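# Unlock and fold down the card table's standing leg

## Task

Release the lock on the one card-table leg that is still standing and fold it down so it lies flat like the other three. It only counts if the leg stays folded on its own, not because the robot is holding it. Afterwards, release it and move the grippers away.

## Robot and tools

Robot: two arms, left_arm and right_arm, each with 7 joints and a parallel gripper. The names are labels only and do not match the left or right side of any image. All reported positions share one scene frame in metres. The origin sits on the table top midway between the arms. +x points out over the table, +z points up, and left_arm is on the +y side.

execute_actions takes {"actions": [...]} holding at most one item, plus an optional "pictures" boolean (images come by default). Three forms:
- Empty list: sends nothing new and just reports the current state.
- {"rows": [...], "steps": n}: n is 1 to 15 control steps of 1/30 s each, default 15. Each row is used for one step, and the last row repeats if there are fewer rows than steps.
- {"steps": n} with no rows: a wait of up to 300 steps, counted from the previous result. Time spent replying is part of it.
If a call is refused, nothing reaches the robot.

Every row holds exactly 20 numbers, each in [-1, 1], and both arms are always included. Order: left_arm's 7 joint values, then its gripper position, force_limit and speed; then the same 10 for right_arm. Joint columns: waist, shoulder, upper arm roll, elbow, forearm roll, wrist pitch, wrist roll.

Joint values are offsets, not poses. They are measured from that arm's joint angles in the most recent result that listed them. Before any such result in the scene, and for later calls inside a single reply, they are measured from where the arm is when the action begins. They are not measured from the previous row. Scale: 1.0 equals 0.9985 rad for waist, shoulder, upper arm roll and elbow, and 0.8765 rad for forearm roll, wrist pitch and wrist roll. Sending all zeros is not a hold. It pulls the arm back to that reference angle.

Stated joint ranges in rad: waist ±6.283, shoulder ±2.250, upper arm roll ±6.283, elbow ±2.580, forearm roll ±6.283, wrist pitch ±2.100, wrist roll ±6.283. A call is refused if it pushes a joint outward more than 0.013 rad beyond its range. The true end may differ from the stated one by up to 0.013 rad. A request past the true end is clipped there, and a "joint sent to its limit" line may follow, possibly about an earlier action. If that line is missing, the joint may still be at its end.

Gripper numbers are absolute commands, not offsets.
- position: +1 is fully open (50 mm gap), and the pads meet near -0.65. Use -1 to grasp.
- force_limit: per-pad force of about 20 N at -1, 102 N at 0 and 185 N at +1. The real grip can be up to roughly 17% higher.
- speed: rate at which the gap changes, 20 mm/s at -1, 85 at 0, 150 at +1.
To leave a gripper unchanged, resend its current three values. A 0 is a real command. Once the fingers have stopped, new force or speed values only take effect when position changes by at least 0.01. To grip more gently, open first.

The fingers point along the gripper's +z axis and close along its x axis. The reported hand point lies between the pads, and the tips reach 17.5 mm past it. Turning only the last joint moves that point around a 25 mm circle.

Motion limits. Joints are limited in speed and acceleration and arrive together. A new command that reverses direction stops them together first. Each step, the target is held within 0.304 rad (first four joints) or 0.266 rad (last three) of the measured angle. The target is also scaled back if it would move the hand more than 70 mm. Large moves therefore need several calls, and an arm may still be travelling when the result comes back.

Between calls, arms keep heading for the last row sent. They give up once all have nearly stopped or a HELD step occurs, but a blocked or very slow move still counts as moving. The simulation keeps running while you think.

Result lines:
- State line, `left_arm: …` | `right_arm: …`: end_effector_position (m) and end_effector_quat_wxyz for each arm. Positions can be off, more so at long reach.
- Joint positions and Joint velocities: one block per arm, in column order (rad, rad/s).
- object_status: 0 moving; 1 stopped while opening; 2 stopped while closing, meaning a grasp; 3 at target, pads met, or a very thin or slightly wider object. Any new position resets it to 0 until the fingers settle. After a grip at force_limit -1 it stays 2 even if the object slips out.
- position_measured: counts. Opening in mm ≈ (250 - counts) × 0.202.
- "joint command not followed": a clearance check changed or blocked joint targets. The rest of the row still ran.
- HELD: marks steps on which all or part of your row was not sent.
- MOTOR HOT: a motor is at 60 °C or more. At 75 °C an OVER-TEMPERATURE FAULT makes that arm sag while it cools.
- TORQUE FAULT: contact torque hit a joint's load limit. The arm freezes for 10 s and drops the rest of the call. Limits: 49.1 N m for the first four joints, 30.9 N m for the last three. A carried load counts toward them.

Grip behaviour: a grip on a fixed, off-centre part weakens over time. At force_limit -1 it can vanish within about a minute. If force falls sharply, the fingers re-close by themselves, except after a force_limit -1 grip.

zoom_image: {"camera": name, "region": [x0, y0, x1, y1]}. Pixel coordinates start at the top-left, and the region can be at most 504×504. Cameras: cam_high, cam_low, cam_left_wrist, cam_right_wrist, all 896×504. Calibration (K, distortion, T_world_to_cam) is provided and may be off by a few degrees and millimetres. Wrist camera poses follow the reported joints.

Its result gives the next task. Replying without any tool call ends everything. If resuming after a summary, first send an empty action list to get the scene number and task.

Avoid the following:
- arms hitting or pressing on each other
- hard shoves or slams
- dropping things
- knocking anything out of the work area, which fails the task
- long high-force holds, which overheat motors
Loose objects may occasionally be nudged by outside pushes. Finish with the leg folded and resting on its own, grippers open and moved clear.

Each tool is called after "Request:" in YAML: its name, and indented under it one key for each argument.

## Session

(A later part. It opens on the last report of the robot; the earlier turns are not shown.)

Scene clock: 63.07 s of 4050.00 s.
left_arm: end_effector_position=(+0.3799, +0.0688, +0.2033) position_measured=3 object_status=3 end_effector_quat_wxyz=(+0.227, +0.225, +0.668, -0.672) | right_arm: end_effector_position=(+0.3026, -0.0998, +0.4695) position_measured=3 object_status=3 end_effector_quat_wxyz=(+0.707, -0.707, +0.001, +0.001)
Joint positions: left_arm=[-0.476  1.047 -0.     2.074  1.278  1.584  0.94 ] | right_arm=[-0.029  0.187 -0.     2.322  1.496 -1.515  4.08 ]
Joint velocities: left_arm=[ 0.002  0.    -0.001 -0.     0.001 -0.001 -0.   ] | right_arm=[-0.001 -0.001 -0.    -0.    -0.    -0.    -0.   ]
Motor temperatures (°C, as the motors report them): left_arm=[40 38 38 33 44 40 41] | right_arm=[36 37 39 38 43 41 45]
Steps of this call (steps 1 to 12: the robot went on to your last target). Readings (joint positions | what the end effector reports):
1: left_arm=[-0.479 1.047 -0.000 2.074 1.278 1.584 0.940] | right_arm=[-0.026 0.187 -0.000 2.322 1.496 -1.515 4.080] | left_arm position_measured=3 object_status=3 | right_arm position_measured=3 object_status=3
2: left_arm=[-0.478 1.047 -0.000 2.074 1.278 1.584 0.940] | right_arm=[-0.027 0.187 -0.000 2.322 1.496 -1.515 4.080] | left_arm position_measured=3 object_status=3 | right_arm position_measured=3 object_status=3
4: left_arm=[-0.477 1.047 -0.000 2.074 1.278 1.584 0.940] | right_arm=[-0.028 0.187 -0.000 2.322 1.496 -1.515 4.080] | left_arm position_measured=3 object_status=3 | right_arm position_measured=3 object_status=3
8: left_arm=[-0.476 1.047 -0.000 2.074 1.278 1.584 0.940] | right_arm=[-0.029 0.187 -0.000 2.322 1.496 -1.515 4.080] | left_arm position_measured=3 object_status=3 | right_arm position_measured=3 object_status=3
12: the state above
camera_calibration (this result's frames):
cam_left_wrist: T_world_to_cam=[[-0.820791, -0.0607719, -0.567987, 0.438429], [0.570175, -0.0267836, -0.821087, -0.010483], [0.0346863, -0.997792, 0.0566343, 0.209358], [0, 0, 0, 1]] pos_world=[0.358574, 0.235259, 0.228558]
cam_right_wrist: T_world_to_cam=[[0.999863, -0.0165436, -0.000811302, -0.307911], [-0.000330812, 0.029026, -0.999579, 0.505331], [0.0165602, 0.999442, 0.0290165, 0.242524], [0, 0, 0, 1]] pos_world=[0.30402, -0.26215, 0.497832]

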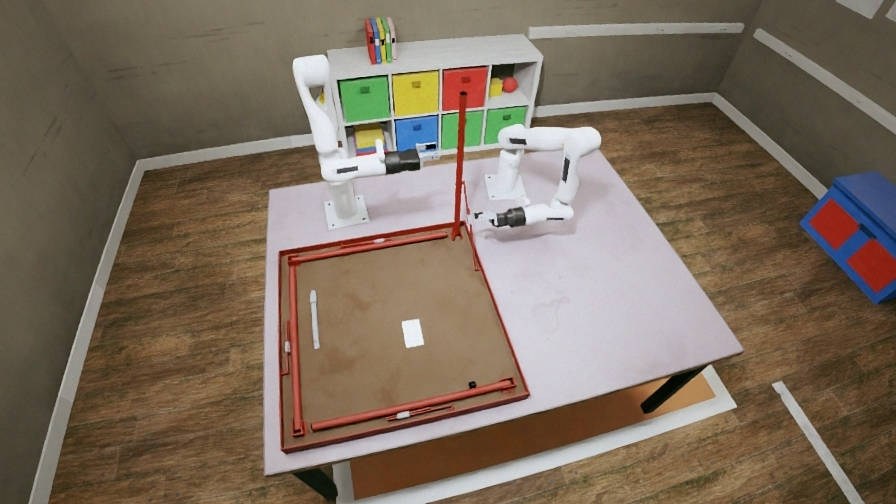

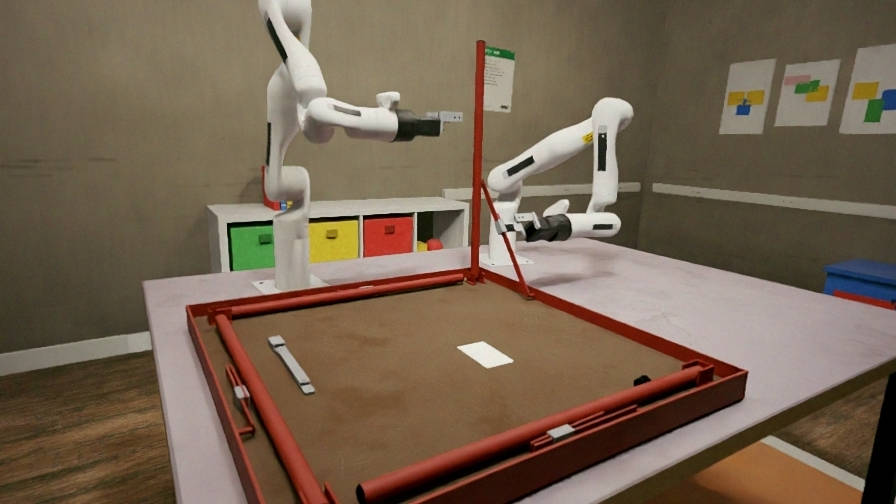

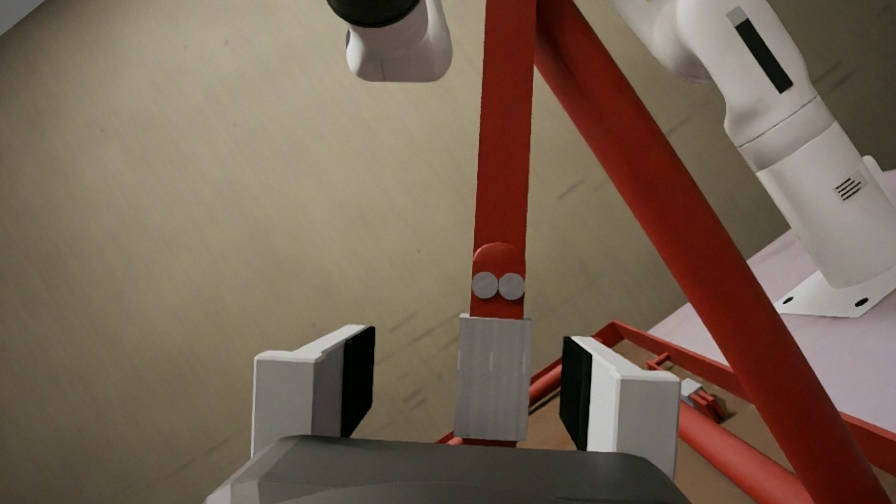

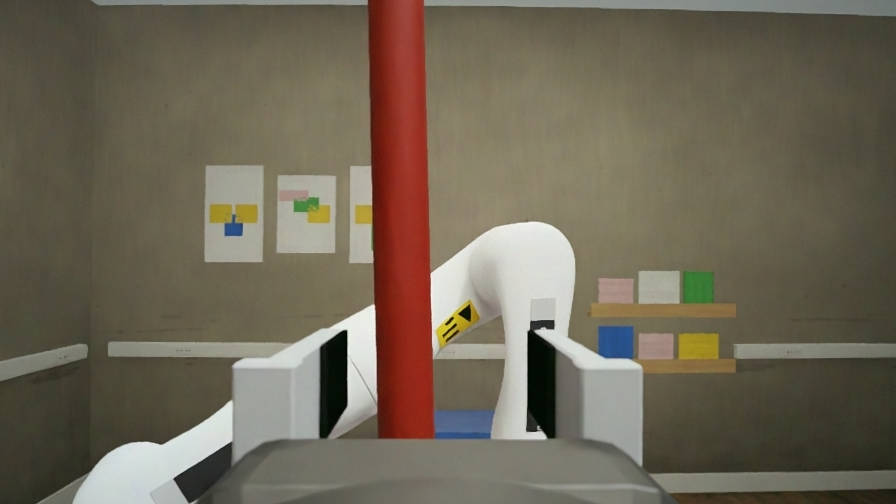

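Request:
execute_actions:
  actions:
    - {"rows":[[0.03,0.006,0,0.02,0.035,-0.005,-0.02,1,0,0, -0.07,0,0,0.02,-0.066,0.046,0.01,1,0,0],[0.03,0.006,0,0.02,0.035,-0.005,-0.02,1,0,0, -0.07,0,0,0.02,-0.066,0.046,0.01,1,0,0],[0.03,0.006,0,0.02,0.035,-0.005,-0.02,1,0,0, -0.07,0,0,0.02,-0.066,0.046,0.01,1,0,0],[0.06,0.006,0,0.03,0.07,-0.01,-0.04,1,0,0, -0.14,0,0,0.025,-0.132,0.092,0.02,1,0,0],[0.06,0.006,0,0.03,0.07,-0.01,-0.04,1,0,0, -0.14,0,0,0.025,-0.132,0.092,0.02,1,0,0],[0.06,0.006,0,0.03,0.07,-0.01,-0.04,1,0,0, -0.14,0,0,0.025,-0.132,0.092,0.02,1,0,0],[0.09,0.006,0,0.037,0.103,-0.015,-0.05,1,0,0, -0.21,0,0,0.02,-0.2,0.138,0.03,1,0,0],[0.09,0.006,0,0.037,0.103,-0.015,-0.05,1,0,0, -0.21,0,0,0.02,-0.2,0.138,0.03,1,0,0],[0.09,0.006,0,0.037,0.103,-0.015,-0.05,1,0,0, -0.21,0,0,0.02,-0.2,0.138,0.03,1,0,0],[0.11,0.006,0,0.04,0.125,-0.018,-0.056,1,0,0, -0.28,0,0,0.01,-0.265,0.184,0.04,1,0,0],[0.11,0.006,0,0.04,0.125,-0.018,-0.056,1,0,0, -0.28,0,0,0.01,-0.265,0.184,0.04,1,0,0],[0.11,0.006,0,0.04,0.125,-0.018,-0.056,1,0,0, -0.28,0,0,0.01,-0.265,0.184,0.04,1,0,0],[0.129,0.006,0,0.043,0.147,-0.021,-0.063,1,0,0, -0.351,0.004,0,-0.006,-0.331,0.23,0.051,1,0,0]]}
  pictures: false

Request:
execute_actions:
  actions:
    - {"steps":15}

Scene clock: 70.47 s of 4050.00 s.
left_arm: end_effector_position=(+0.3739, +0.0211, +0.1987) position_measured=3 object_status=3 end_effector_quat_wxyz=(+0.229, +0.228, +0.669, -0.669) | right_arm: end_effector_position=(+0.2896, -0.0226, +0.4673) position_measured=3 object_status=3 end_effector_quat_wxyz=(+0.706, -0.708, +0.002, +0.003)
Joint positions: left_arm=[-0.353  1.053 -0.     2.116  1.402  1.566  0.886] | right_arm=[-0.327  0.188 -0.     2.329  1.25  -1.344  4.117]
Joint velocities: left_arm=[ 0.144  0.003  0.028  0.031  0.176 -0.027 -0.059] | right_arm=[-0.636  0.022 -0.027 -0.16  -0.56   0.388  0.094]
Motor temperatures (°C, as the motors report them): left_arm=[40 38 38 33 44 41 41] | right_arm=[36 37 39 38 43 41 45]
Steps of this call (steps 1 to 15: the robot went on to your last target; steps 16 to 90: nothing new was sent; then 3.90 s passed at rest; steps 91 to 105: all 15 steps of this action). Readings (joint positions | what the end effector reports):
91: left_arm=[-0.475 1.047 -0.000 2.075 1.279 1.584 0.940] | right_arm=[-0.031 0.187 0.000 2.323 1.495 -1.515 4.080] | left_arm position_measured=3 object_status=3 | right_arm position_measured=3 object_status=3
92: left_arm=[-0.469 1.048 -0.001 2.078 1.284 1.584 0.937] | right_arm=[-0.038 0.187 0.001 2.324 1.491 -1.512 4.080] | left_arm position_measured=3 object_status=3 | right_arm position_measured=3 object_status=3
94: left_arm=[-0.448 1.052 -0.001 2.091 1.303 1.580 0.925] | right_arm=[-0.069 0.187 0.001 2.332 1.469 -1.497 4.084] | left_arm position_measured=3 object_status=3 | right_arm position_measured=3 object_status=3
98: left_arm=[-0.407 1.052 -0.001 2.106 1.347 1.574 0.903] | right_arm=[-0.163 0.187 0.000 2.344 1.390 -1.441 4.096] | left_arm position_measured=3 object_status=3 | right_arm position_measured=3 object_status=3
105: the state above

Scene clock: 70.97 s of 4050.00 s.
left_arm: end_effector_position=(+0.3737, +0.0192, +0.1985) position_measured=3 object_status=3 end_effector_quat_wxyz=(+0.229, +0.228, +0.670, -0.669) | right_arm: end_effector_position=(+0.2883, -0.0080, +0.4696) position_measured=3 object_status=3 end_effector_quat_wxyz=(+0.707, -0.707, +0.000, +0.001)
Joint positions: left_arm=[-0.347  1.053 -0.     2.117  1.407  1.566  0.885] | right_arm=[-0.379  0.191 -0.     2.316  1.206 -1.314  4.124]
Joint velocities: left_arm=[-0.    -0.001  0.001 -0.001 -0.001 -0.    -0.   ] | right_arm=[-0.004  0.001  0.001  0.001 -0.     0.    -0.001]
Motor temperatures (°C, as the motors report them): left_arm=[40 38 38 33 44 41 41] | right_arm=[36 37 39 38 43 41 45]
Steps of this call (steps 1 to 15: the robot went on to your last target). Readings (joint positions | what the end effector reports):
1: left_arm=[-0.350 1.053 0.001 2.117 1.405 1.566 0.885] | right_arm=[-0.345 0.189 -0.001 2.324 1.233 -1.332 4.120] | left_arm position_measured=3 object_status=3 | right_arm position_measured=3 object_status=3
2: left_arm=[-0.350 1.053 0.001 2.117 1.407 1.566 0.885] | right_arm=[-0.359 0.190 -0.001 2.320 1.219 -1.323 4.122] | left_arm position_measured=3 object_status=3 | right_arm position_measured=3 object_status=3
4: left_arm=[-0.349 1.053 -0.000 2.117 1.407 1.566 0.885] | right_arm=[-0.370 0.191 -0.001 2.317 1.207 -1.315 4.124] | left_arm position_measured=3 object_status=3 | right_arm position_measured=3 object_status=3
8: left_arm=[-0.348 1.053 -0.000 2.117 1.407 1.566 0.885] | right_arm=[-0.376 0.191 -0.000 2.316 1.206 -1.314 4.124] | left_arm position_measured=3 object_status=3 | right_arm position_measured=3 object_status=3
15: the state above
camera_calibration (this result's frames):
cam_left_wrist: T_world_to_cam=[[-0.81645, -0.0565134, -0.574643, 0.427187], [0.576382, -0.0202404, -0.81693, -0.0155266], [0.0345364, -0.998197, 0.0490985, 0.161845], [0, 0, 0, 1]] pos_world=[0.352137, 0.185381, 0.22485]
cam_right_wrist: T_world_to_cam=[[0.999865, -0.0164297, 0.000370226, -0.29265], [0.000851071, 0.0292694, -0.999571, 0.502443], [0.0164118, 0.999437, 0.0292794, 0.150894], [0, 0, 0, 1]] pos_world=[0.289706, -0.170323, 0.497918]

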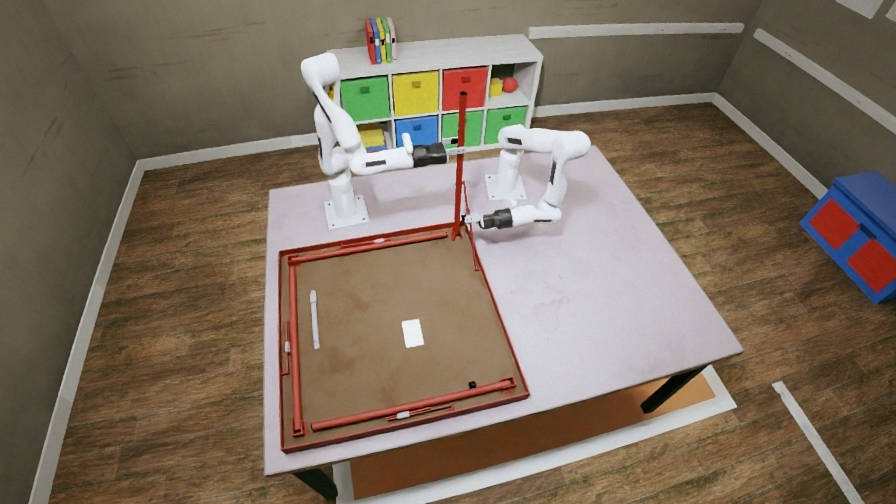

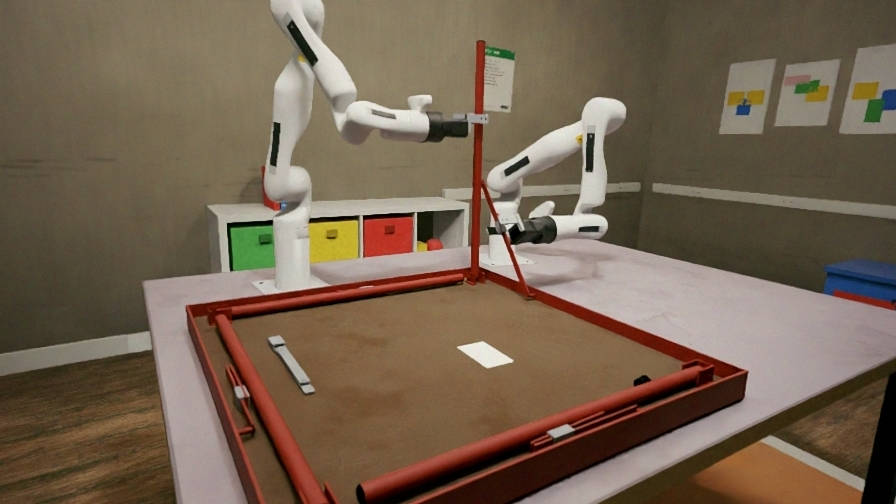

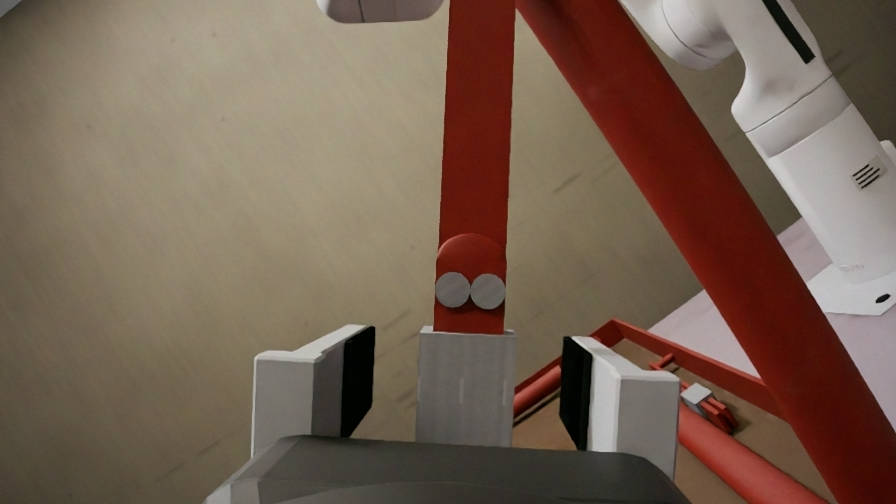

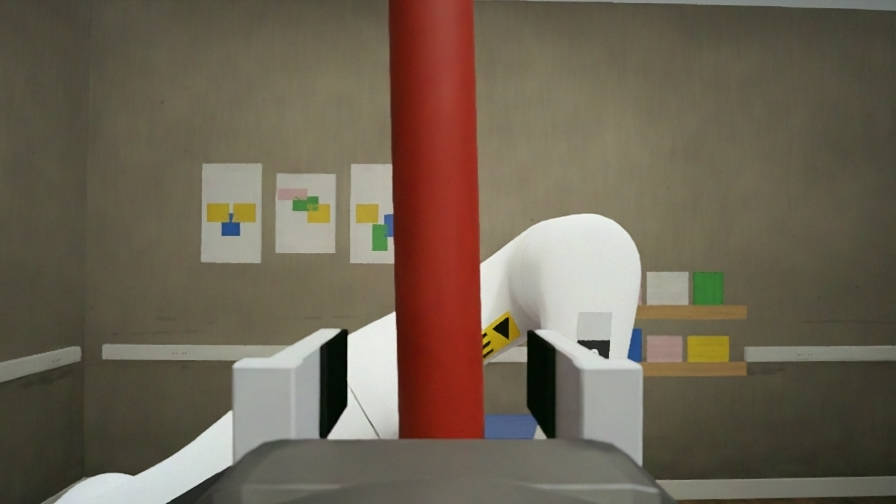

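Request:
execute_actions:
  actions:
    - {"rows":[[-0.025,0,0,0,-0.029,0,0,1,0,0, -0.08,0.015,0,-0.022,-0.076,0.05,0.015,1,0,0],[-0.025,0,0,0,-0.029,0,0,1,0,0, -0.08,0.015,0,-0.022,-0.076,0.05,0.015,1,0,0],[-0.025,0,0,0,-0.029,0,0,1,0,0, -0.08,0.015,0,-0.022,-0.076,0.05,0.015,1,0,0],[-0.025,0,0,0,-0.029,0,0,-1,-0.5,0, -0.08,0.015,0,-0.022,-0.076,0.05,0.015,1,0,0]]}
  pictures: false

Request:
execute_actions:
  actions:
    - {"steps":10}

Scene clock: 75.03 s of 4050.00 s.
left_arm: end_effector_position=(+0.3732, +0.0280, +0.1992) position_measured=146 object_status=0 end_effector_quat_wxyz=(+0.230, +0.228, +0.669, -0.669) | right_arm: end_effector_position=(+0.2866, +0.0154, +0.4703) position_measured=3 object_status=3 end_effector_quat_wxyz=(+0.708, -0.707, -0.001, +0.001)
Joint positions: left_arm=[-0.372  1.052  0.     2.117  1.383  1.567  0.885] | right_arm=[-0.458  0.206 -0.     2.295  1.139 -1.27   4.138]
Joint velocities: left_arm=[-0.001 -0.001 -0.     0.     0.001  0.     0.002] | right_arm=[-0.007  0.001 -0.    -0.    -0.     0.    -0.002]
Motor temperatures (°C, as the motors report them): left_arm=[40 38 38 33 44 41 41] | right_arm=[36 37 38 38 43 41 45]
Steps of this call (steps 1 to 15: the robot went on to your last target; steps 16 to 90: nothing new was sent; then 0.57 s passed at rest; steps 91 to 105: all 15 steps of this action). Readings (joint positions | what the end effector reports):
91: left_arm=[-0.349 1.053 -0.000 2.117 1.406 1.566 0.885] | right_arm=[-0.381 0.192 0.000 2.316 1.205 -1.313 4.125] | left_arm position_measured=3 object_status=3 | right_arm position_measured=3 object_status=3
92: left_arm=[-0.355 1.053 0.001 2.117 1.401 1.566 0.885] | right_arm=[-0.389 0.193 0.001 2.315 1.201 -1.310 4.125] | left_arm position_measured=3 object_status=3 | right_arm position_measured=3 object_status=3
94: left_arm=[-0.370 1.053 -0.000 2.117 1.385 1.566 0.885] | right_arm=[-0.419 0.199 0.001 2.307 1.179 -1.296 4.130] | left_arm position_measured=13 object_status=0 | right_arm position_measured=3 object_status=3
98: left_arm=[-0.371 1.053 -0.000 2.117 1.381 1.566 0.885] | right_arm=[-0.454 0.205 -0.001 2.295 1.140 -1.271 4.137] | left_arm position_measured=69 object_status=0 | right_arm position_measured=3 object_status=3
105: the state above

Scene clock: 75.37 s of 4050.00 s.
left_arm: end_effector_position=(+0.3732, +0.0280, +0.1992) position_measured=146 object_status=2 end_effector_quat_wxyz=(+0.230, +0.228, +0.669, -0.669) | right_arm: end_effector_position=(+0.2863, +0.0156, +0.4703) position_measured=3 object_status=3 end_effector_quat_wxyz=(+0.708, -0.707, -0.001, +0.001)
Joint positions: left_arm=[-0.373  1.052  0.     2.117  1.383  1.567  0.885] | right_arm=[-0.459  0.206 -0.     2.295  1.139 -1.27   4.138]
Joint velocities: left_arm=[-0.    -0.001 -0.    -0.     0.    -0.001  0.   ] | right_arm=[ 0.001  0.001  0.     0.001 -0.    -0.     0.001]
Motor temperatures (°C, as the motors report them): left_arm=[40 38 38 33 44 41 41] | right_arm=[36 37 38 38 43 41 45]
Steps of this call (steps 1 to 10: the robot went on to your last target). Readings (joint positions | what the end effector reports):
1: left_arm=[-0.373 1.052 0.000 2.117 1.383 1.567 0.885] | right_arm=[-0.458 0.206 -0.000 2.295 1.139 -1.270 4.138] | left_arm position_measured=146 object_status=0 | right_arm position_measured=3 object_status=3
2: left_arm=[-0.373 1.052 0.000 2.117 1.383 1.567 0.885] | right_arm=[-0.458 0.206 -0.000 2.295 1.139 -1.270 4.138] | left_arm position_measured=146 object_status=0 | right_arm position_measured=3 object_status=3
4: left_arm=[-0.373 1.052 0.000 2.117 1.383 1.567 0.885] | right_arm=[-0.459 0.206 -0.000 2.295 1.139 -1.270 4.138] | left_arm position_measured=146 object_status=0 | right_arm position_measured=3 object_status=3
8: left_arm=[-0.373 1.052 0.000 2.117 1.383 1.567 0.885] | right_arm=[-0.459 0.206 -0.000 2.295 1.139 -1.270 4.138] | left_arm position_measured=146 object_status=2 | right_arm position_measured=3 object_status=3
10: the state above
camera_calibration (this result's frames):
cam_left_wrist: T_world_to_cam=[[-0.816166, -0.0581803, -0.574882, 0.427641], [0.576739, -0.0212503, -0.816652, -0.0145619], [0.0352966, -0.99808, 0.0508985, 0.170021], [0, 0, 0, 1]] pos_world=[0.351423, 0.194266, 0.225297]
cam_right_wrist: T_world_to_cam=[[0.999899, -0.0141708, 0.00130837, -0.290709], [0.00174704, 0.0309878, -0.999518, 0.502073], [0.0141234, 0.999419, 0.0310094, 0.127119], [0, 0, 0, 1]] pos_world=[0.288007, -0.146723, 0.49827]

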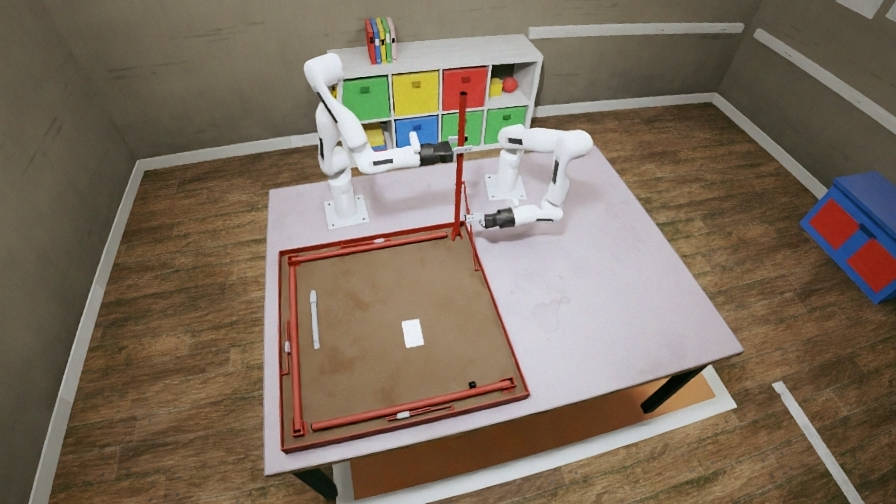

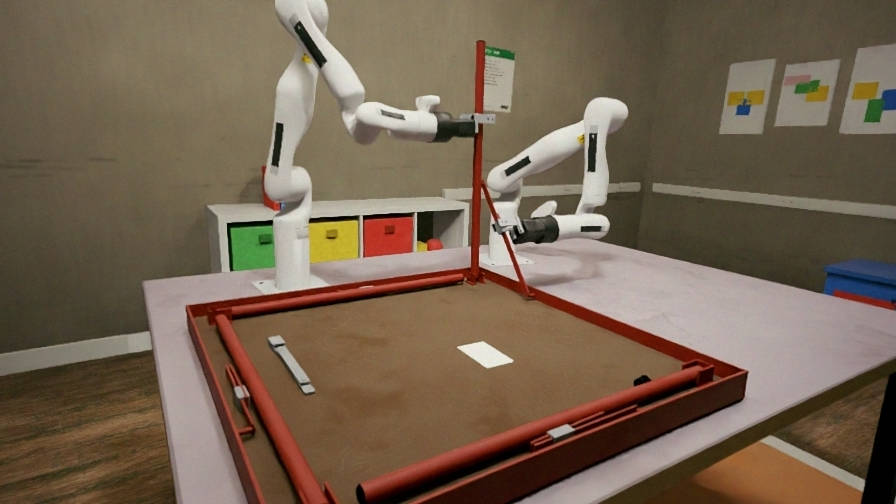

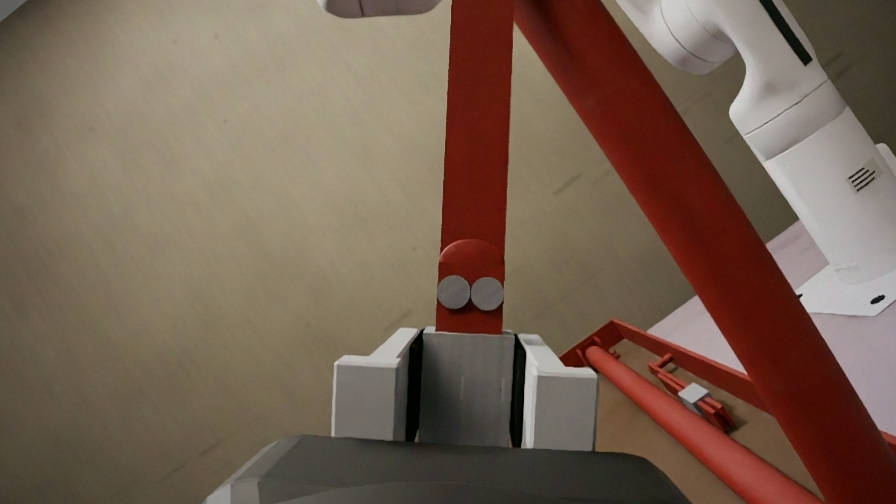

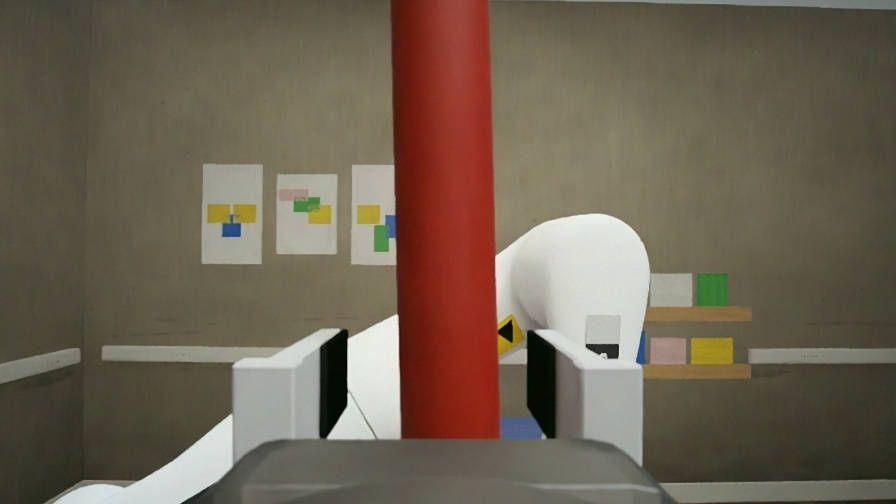

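Request:
execute_actions:
  actions:
    - {"rows":[[0.002,0.013,0,-0.017,0.002,0,0.004,-1,-0.5,0, 0,0,0,0,0,0,0,1,0,0],[0.002,0.013,0,-0.017,0.002,0,0.004,-1,-0.5,0, 0,0,0,0,0,0,0,1,0,0],[0.002,0.013,0,-0.017,0.002,0,0.004,-1,-0.5,0, 0,0,0,0,0,0,0,1,0,0],[0.004,0.027,0,-0.034,0.004,0,0.008,-1,-0.5,0, 0,0,0,0,0,0,0,1,0,0],[0.004,0.027,0,-0.034,0.004,0,0.008,-1,-0.5,0, 0,0,0,0,0,0,0,1,0,0],[0.004,0.027,0,-0.034,0.004,0,0.008,-1,-0.5,0, 0,0,0,0,0,0,0,1,0,0],[0.005,0.04,0,-0.051,0.006,0,0.012,-1,-0.5,0, 0,0,0,0,0,0,0,1,0,0],[0.005,0.04,0,-0.051,0.006,0,0.012,-1,-0.5,0, 0,0,0,0,0,0,0,1,0,0],[0.005,0.04,0,-0.051,0.006,0,0.012,-1,-0.5,0, 0,0,0,0,0,0,0,1,0,0],[0.007,0.054,0,-0.069,0.008,0,0.016,-1,-0.5,0, 0,0,0,0,0,0,0,1,0,0]]}

Scene clock: 79.30 s of 4050.00 s.
left_arm: end_effector_position=(+0.3885, +0.0280, +0.1794) position_measured=146 object_status=2 end_effector_quat_wxyz=(+0.230, +0.228, +0.669, -0.669) | right_arm: end_effector_position=(+0.2863, +0.0156, +0.4703) position_measured=3 object_status=3 end_effector_quat_wxyz=(+0.708, -0.707, -0.001, +0.001)
Joint positions: left_arm=[-0.365  1.104  0.001  2.049  1.39   1.568  0.9  ] | right_arm=[-0.459  0.206 -0.     2.294  1.139 -1.27   4.138]
Joint velocities: left_arm=[ 0.001  0.012 -0.001 -0.008 -0.001  0.009 -0.001] | right_arm=[-0.    -0.     0.    -0.    -0.     0.     0.001]
Motor temperatures (°C, as the motors report them): left_arm=[40 38 38 33 44 41 41] | right_arm=[36 37 38 38 43 41 45]
Steps of this call (steps 1 to 15: the robot went on to your last target; steps 16 to 90: nothing new was sent; then 0.43 s passed at rest; steps 91 to 105: all 15 steps of this action). Readings (joint positions | what the end effector reports):
91: left_arm=[-0.372 1.053 0.000 2.116 1.383 1.567 0.885] | right_arm=[-0.459 0.206 -0.000 2.295 1.139 -1.270 4.138] | left_arm position_measured=146 object_status=2 | right_arm position_measured=3 object_status=3
92: left_arm=[-0.372 1.058 0.001 2.111 1.383 1.568 0.886] | right_arm=[-0.459 0.206 -0.000 2.295 1.139 -1.270 4.138] | left_arm position_measured=146 object_status=2 | right_arm position_measured=3 object_status=3
94: left_arm=[-0.371 1.066 0.001 2.100 1.384 1.567 0.889] | right_arm=[-0.459 0.206 -0.000 2.294 1.139 -1.270 4.138] | left_arm position_measured=146 object_status=2 | right_arm position_measured=3 object_status=3
98: left_arm=[-0.368 1.084 0.001 2.077 1.387 1.568 0.894] | right_arm=[-0.459 0.206 -0.000 2.294 1.139 -1.270 4.138] | left_arm position_measured=146 object_status=2 | right_arm position_measured=3 object_status=3
105: the state above
camera_calibration (this result's frames):
cam_left_wrist: T_world_to_cam=[[-0.815663, -0.0573572, -0.575677, 0.428732], [0.577459, -0.0202828, -0.816167, -0.0399825], [0.0351367, -0.998148, 0.0496654, 0.170731], [0, 0, 0, 1]] pos_world=[0.36679, 0.194195, 0.205699]
cam_right_wrist: T_world_to_cam=[[0.999899, -0.0141711, 0.00130849, -0.290709], [0.00174717, 0.0309876, -0.999518, 0.502073], [0.0141238, 0.999419, 0.0310092, 0.127118], [0, 0, 0, 1]] pos_world=[0.288007, -0.146722, 0.498269]

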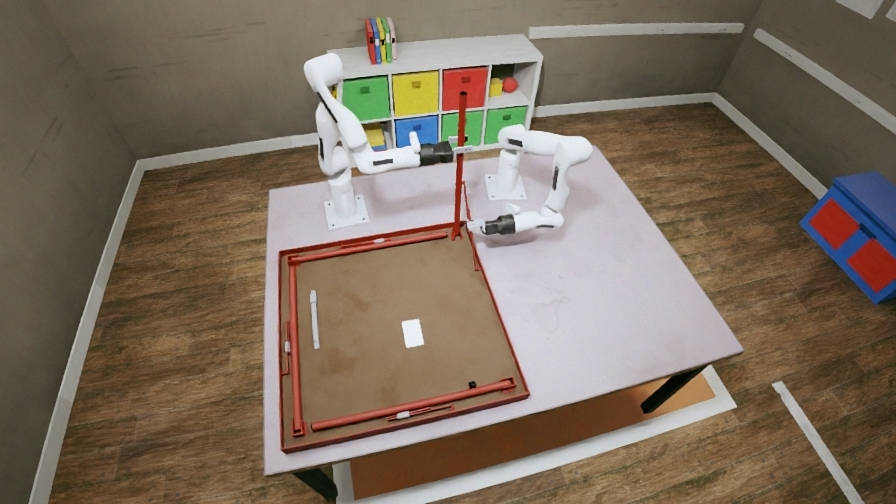

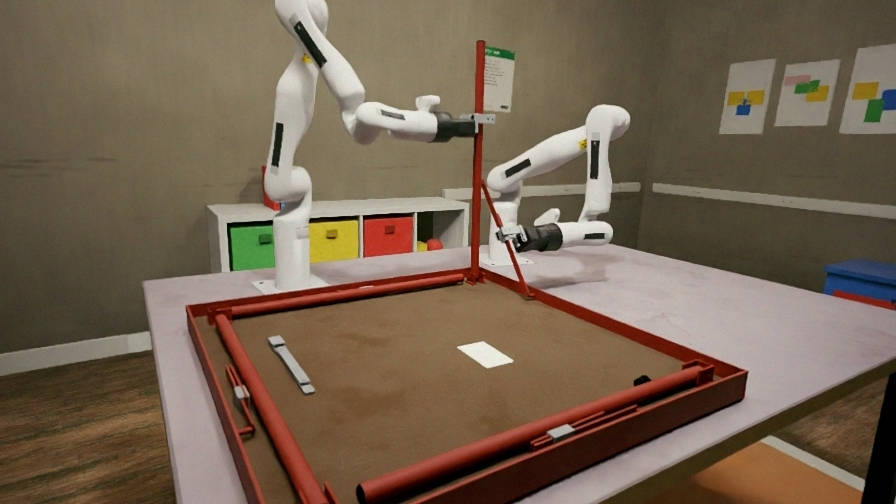

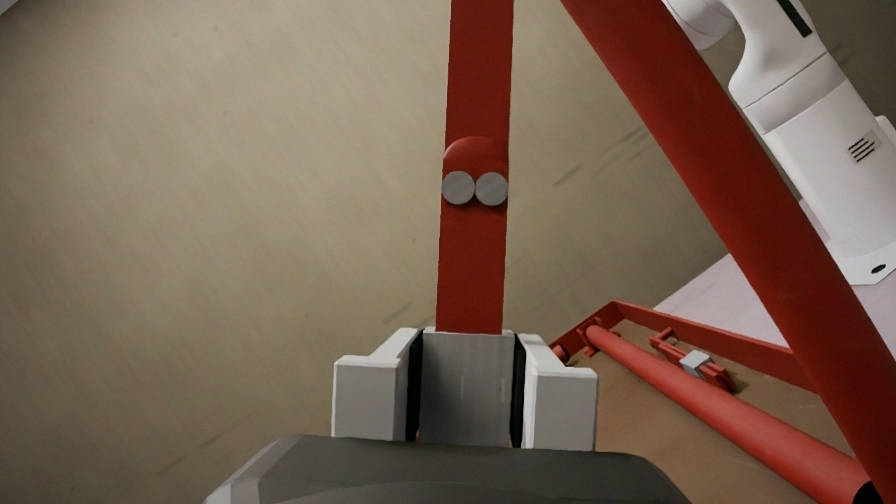

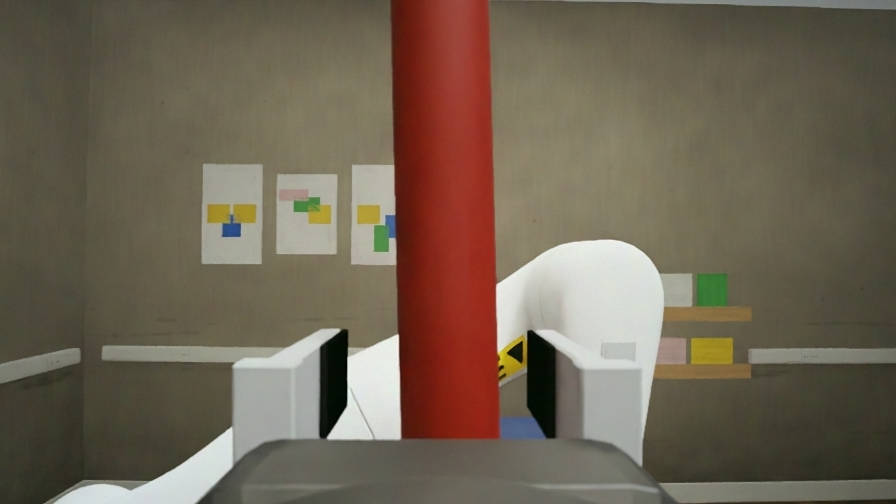

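Request:
execute_actions:
  actions:
    - {"rows":[[0.002,0.013,0,-0.018,0.002,0,0.005,-1,-0.5,0, 0,0,0,0,0,0,0,1,0,0],[0.002,0.013,0,-0.018,0.002,0,0.005,-1,-0.5,0, 0,0,0,0,0,0,0,1,0,0],[0.002,0.013,0,-0.018,0.002,0,0.005,-1,-0.5,0, 0,0,0,0,0,0,0,1,0,0],[0.004,0.027,0,-0.036,0.004,0,0.01,-1,-0.5,0, 0,0,0,0,0,0,0,1,0,0],[0.004,0.027,0,-0.036,0.004,0,0.01,-1,-0.5,0, 0,0,0,0,0,0,0,1,0,0],[0.004,0.027,0,-0.036,0.004,0,0.01,-1,-0.5,0, 0,0,0,0,0,0,0,1,0,0],[0.005,0.04,0,-0.054,0.006,0,0.015,-1,-0.5,0, 0,0,0,0,0,0,0,1,0,0],[0.005,0.04,0,-0.054,0.006,0,0.015,-1,-0.5,0, 0,0,0,0,0,0,0,1,0,0],[0.005,0.04,0,-0.054,0.006,0,0.015,-1,-0.5,0, 0,0,0,0,0,0,0,1,0,0],[0.007,0.054,0,-0.073,0.008,-0.003,0.021,-1,-0.5,0, 0,0,0,0,0,0,0,1,0,0]]}

Request:
zoom_image:
  camera: "cam_low"
  region: [465, 170, 555, 280]

Scene clock: 85.63 s of 4050.00 s.
left_arm: end_effector_position=(+0.4048, +0.0279, +0.1583) position_measured=146 object_status=2 end_effector_quat_wxyz=(+0.230, +0.229, +0.671, -0.667) | right_arm: end_effector_position=(+0.2863, +0.0156, +0.4703) position_measured=3 object_status=3 end_effector_quat_wxyz=(+0.708, -0.707, -0.001, +0.001)
Joint positions: left_arm=[-0.359  1.156  0.002  1.976  1.399  1.566  0.92 ] | right_arm=[-0.459  0.206 -0.     2.294  1.139 -1.27   4.138]
Joint velocities: left_arm=[-0.001  0.012  0.    -0.007 -0.003  0.009  0.   ] | right_arm=[ 0.001 -0.    -0.    -0.    -0.     0.    -0.   ]
Motor temperatures (°C, as the motors report them): left_arm=[40 38 38 33 44 41 41] | right_arm=[36 37 38 38 43 41 45]
Steps of this call (steps 1 to 15: the robot went on to your last target; steps 16 to 90: nothing new was sent; then 2.83 s passed at rest; steps 91 to 105: all 15 steps of this action). Readings (joint positions | what the end effector reports):
91: left_arm=[-0.365 1.106 0.001 2.047 1.390 1.568 0.900] | right_arm=[-0.459 0.206 -0.000 2.294 1.139 -1.270 4.138] | left_arm position_measured=146 object_status=2 | right_arm position_measured=3 object_status=3
92: left_arm=[-0.365 1.110 0.002 2.042 1.391 1.569 0.901] | right_arm=[-0.459 0.206 -0.000 2.294 1.139 -1.270 4.138] | left_arm position_measured=146 object_status=2 | right_arm position_measured=3 object_status=3
94: left_arm=[-0.363 1.118 0.001 2.031 1.392 1.568 0.905] | right_arm=[-0.459 0.206 -0.000 2.294 1.139 -1.270 4.138] | left_arm position_measured=146 object_status=2 | right_arm position_measured=3 object_status=3
98: left_arm=[-0.361 1.136 0.002 2.006 1.395 1.569 0.911] | right_arm=[-0.459 0.206 -0.000 2.294 1.139 -1.270 4.138] | left_arm position_measured=146 object_status=2 | right_arm position_measured=3 object_status=3
105: the state above
camera_calibration (this result's frames):
cam_left_wrist: T_world_to_cam=[[-0.815149, -0.0562705, -0.576512, 0.429761], [0.578093, -0.0160996, -0.815812, -0.0670686], [0.0366246, -0.998286, 0.0456531, 0.171157], [0, 0, 0, 1]] pos_world=[0.382822, 0.193966, 0.185233]
cam_right_wrist: T_world_to_cam=[[0.999899, -0.0141719, 0.00130824, -0.29071], [0.00174694, 0.0309875, -0.999518, 0.502073], [0.0141245, 0.999419, 0.0310091, 0.127118], [0, 0, 0, 1]] pos_world=[0.288008, -0.146722, 0.498269]

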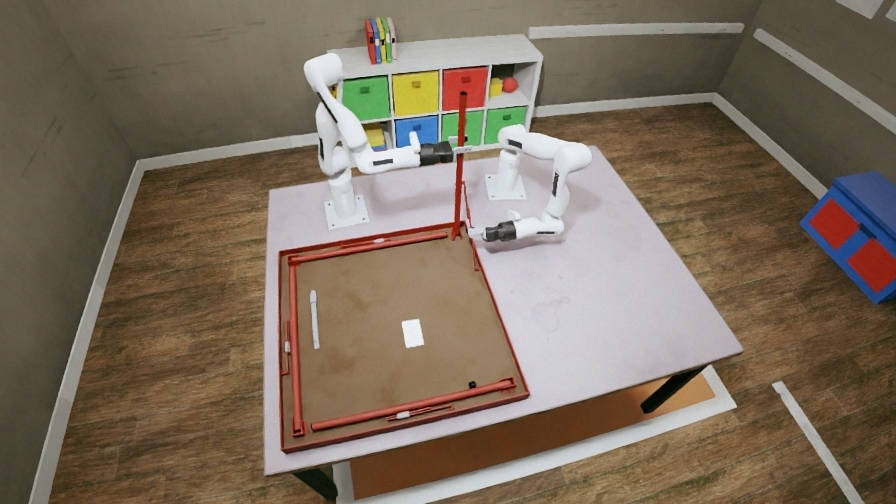

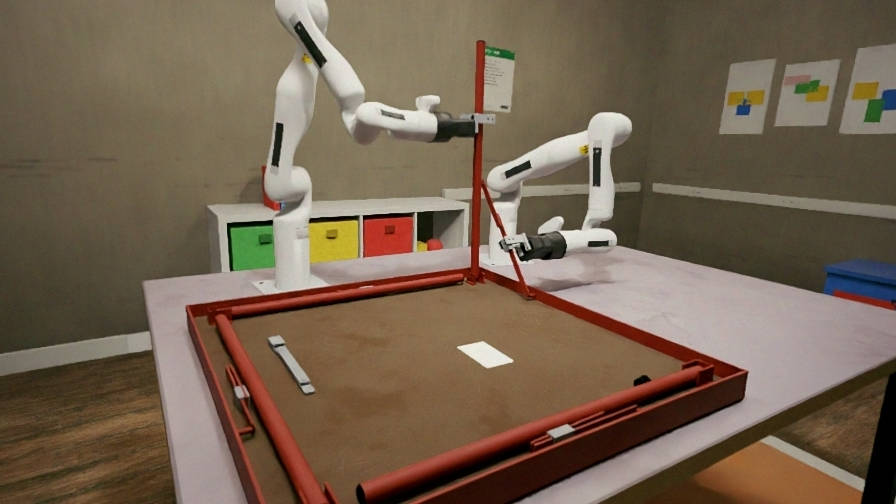

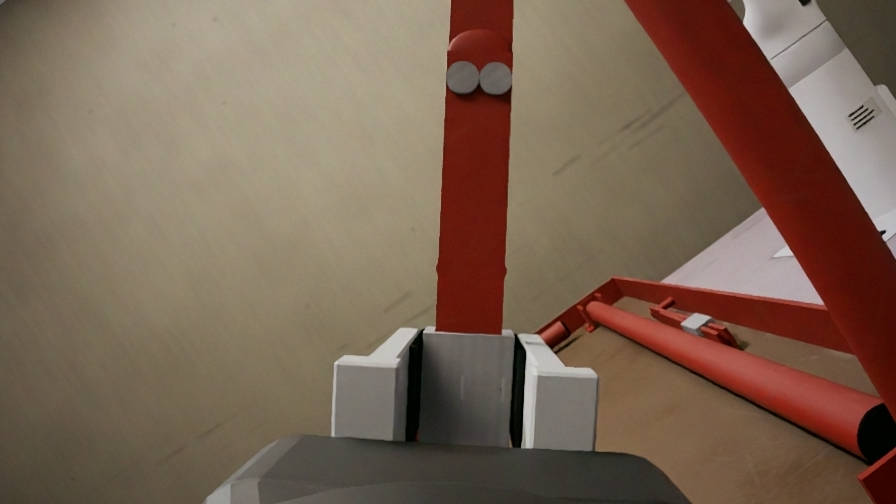

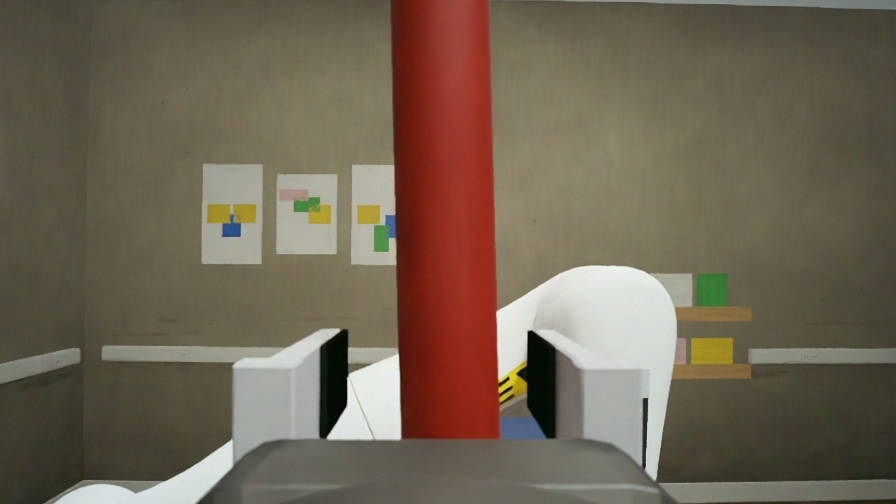

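Region (465, 170, 555, 280) of cam_low's 896x504 image, scaled by 4.582, with more detail than that image has; it fills the left 412 columns of this view, and the rest is white.

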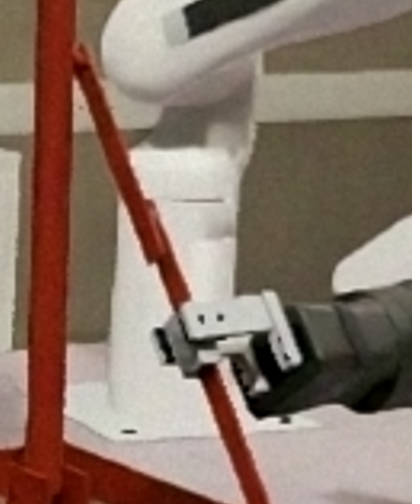

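Request:
execute_actions:
  actions:
    - {"rows":[[0.001,-0.006,0,-0.008,0.002,0.003,0.054,-1,-0.5,0, 0,0,0,0,0,0,0,1,0,0],[0.001,-0.006,0,-0.008,0.002,0.003,0.054,-1,-0.5,0, 0,0,0,0,0,0,0,1,0,0],[0.001,-0.006,0,-0.008,0.002,0.003,0.054,-1,-0.5,0, 0,0,0,0,0,0,0,1,0,0],[0.003,-0.012,0,-0.017,0.003,0.006,0.108,-1,-0.5,0, 0,0,0,0,0,0,0,1,0,0],[0.003,-0.012,0,-0.017,0.003,0.006,0.108,-1,-0.5,0, 0,0,0,0,0,0,0,1,0,0],[0.003,-0.012,0,-0.017,0.003,0.006,0.108,-1,-0.5,0, 0,0,0,0,0,0,0,1,0,0],[0.004,-0.018,0,-0.025,0.005,0.009,0.162,-1,-0.5,0, 0,0,0,0,0,0,0,1,0,0],[0.004,-0.018,0,-0.025,0.005,0.009,0.162,-1,-0.5,0, 0,0,0,0,0,0,0,1,0,0],[0.004,-0.018,0,-0.025,0.005,0.009,0.162,-1,-0.5,0, 0,0,0,0,0,0,0,1,0,0],[0.006,-0.024,0,-0.034,0.007,0.012,0.217,-1,-0.5,0, 0,0,0,0,0,0,0,1,0,0]]}

Scene clock: 91.90 s of 4050.00 s.
left_arm: end_effector_position=(+0.4212, +0.0279, +0.1700) position_measured=146 object_status=2 end_effector_quat_wxyz=(+0.184, +0.183, +0.684, -0.682) | right_arm: end_effector_position=(+0.2863, +0.0156, +0.4703) position_measured=3 object_status=3 end_effector_quat_wxyz=(+0.708, -0.707, -0.001, +0.001)
Joint positions: left_arm=[-0.353  1.133  0.002  1.943  1.404  1.577  1.11 ] | right_arm=[-0.459  0.206 -0.     2.294  1.139 -1.27   4.138]
Joint velocities: left_arm=[ 0.001 -0.005 -0.001 -0.004 -0.002 -0.002  0.007] | right_arm=[-0.    -0.     0.001  0.     0.    -0.    -0.001]
Motor temperatures (°C, as the motors report them): left_arm=[40 38 38 33 44 41 41] | right_arm=[36 37 38 38 43 41 45]
Steps of this call (steps 1 to 15: the robot went on to your last target; steps 16 to 90: nothing new was sent; then 2.77 s passed at rest; steps 91 to 105: all 15 steps of this action). Readings (joint positions | what the end effector reports):
91: left_arm=[-0.359 1.157 0.002 1.975 1.399 1.567 0.921] | right_arm=[-0.459 0.206 -0.000 2.294 1.139 -1.270 4.138] | left_arm position_measured=146 object_status=2 | right_arm position_measured=3 object_status=3
92: left_arm=[-0.358 1.155 0.002 1.974 1.398 1.566 0.929] | right_arm=[-0.459 0.206 -0.000 2.294 1.139 -1.270 4.138] | left_arm position_measured=146 object_status=2 | right_arm position_measured=3 object_status=3
94: left_arm=[-0.357 1.151 0.002 1.969 1.399 1.568 0.962] | right_arm=[-0.459 0.206 -0.000 2.294 1.139 -1.270 4.138] | left_arm position_measured=146 object_status=2 | right_arm position_measured=3 object_status=3
98: left_arm=[-0.355 1.143 0.002 1.957 1.401 1.572 1.029] | right_arm=[-0.459 0.206 -0.000 2.294 1.139 -1.270 4.138] | left_arm position_measured=146 object_status=2 | right_arm position_measured=3 object_status=3
105: the state above
camera_calibration (this result's frames):
cam_left_wrist: T_world_to_cam=[[-0.885181, -0.057106, -0.461729, 0.459867], [0.463305, -0.0176171, -0.886024, -0.00663202], [0.0424629, -0.998213, 0.0420519, 0.168145], [0, 0, 0, 1]] pos_world=[0.402998, 0.193989, 0.199387]
cam_right_wrist: T_world_to_cam=[[0.999899, -0.0141727, 0.00130793, -0.290711], [0.00174665, 0.0309873, -0.999518, 0.502073], [0.0141253, 0.999419, 0.0310089, 0.127117], [0, 0, 0, 1]] pos_world=[0.288009, -0.146722, 0.498269]

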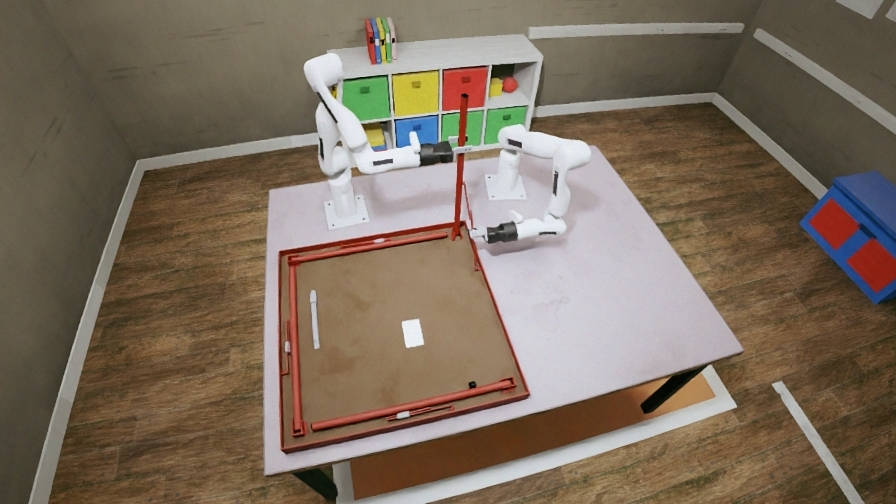

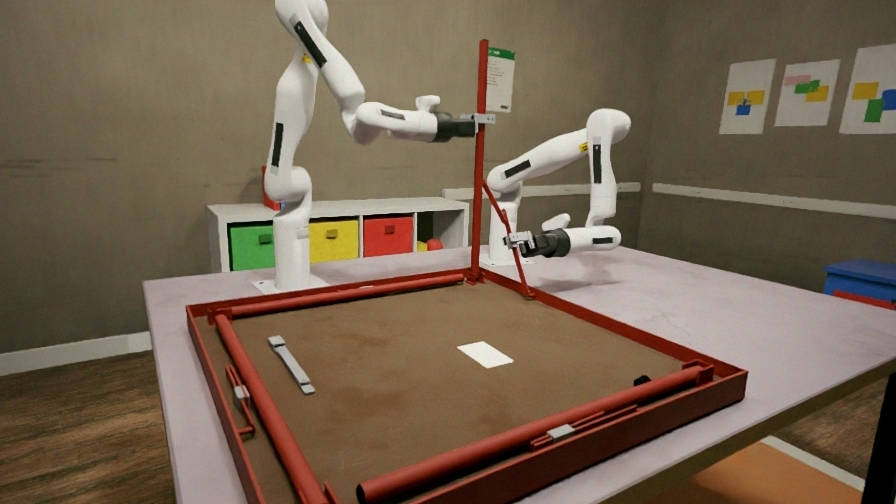

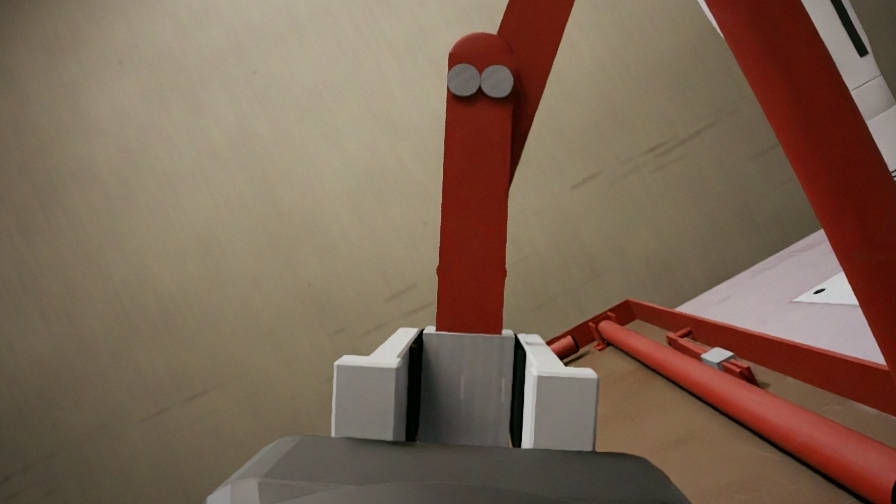

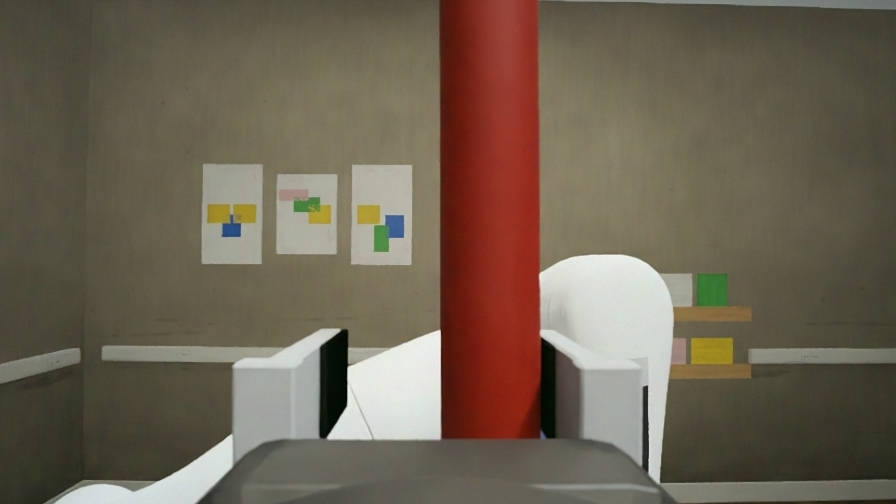

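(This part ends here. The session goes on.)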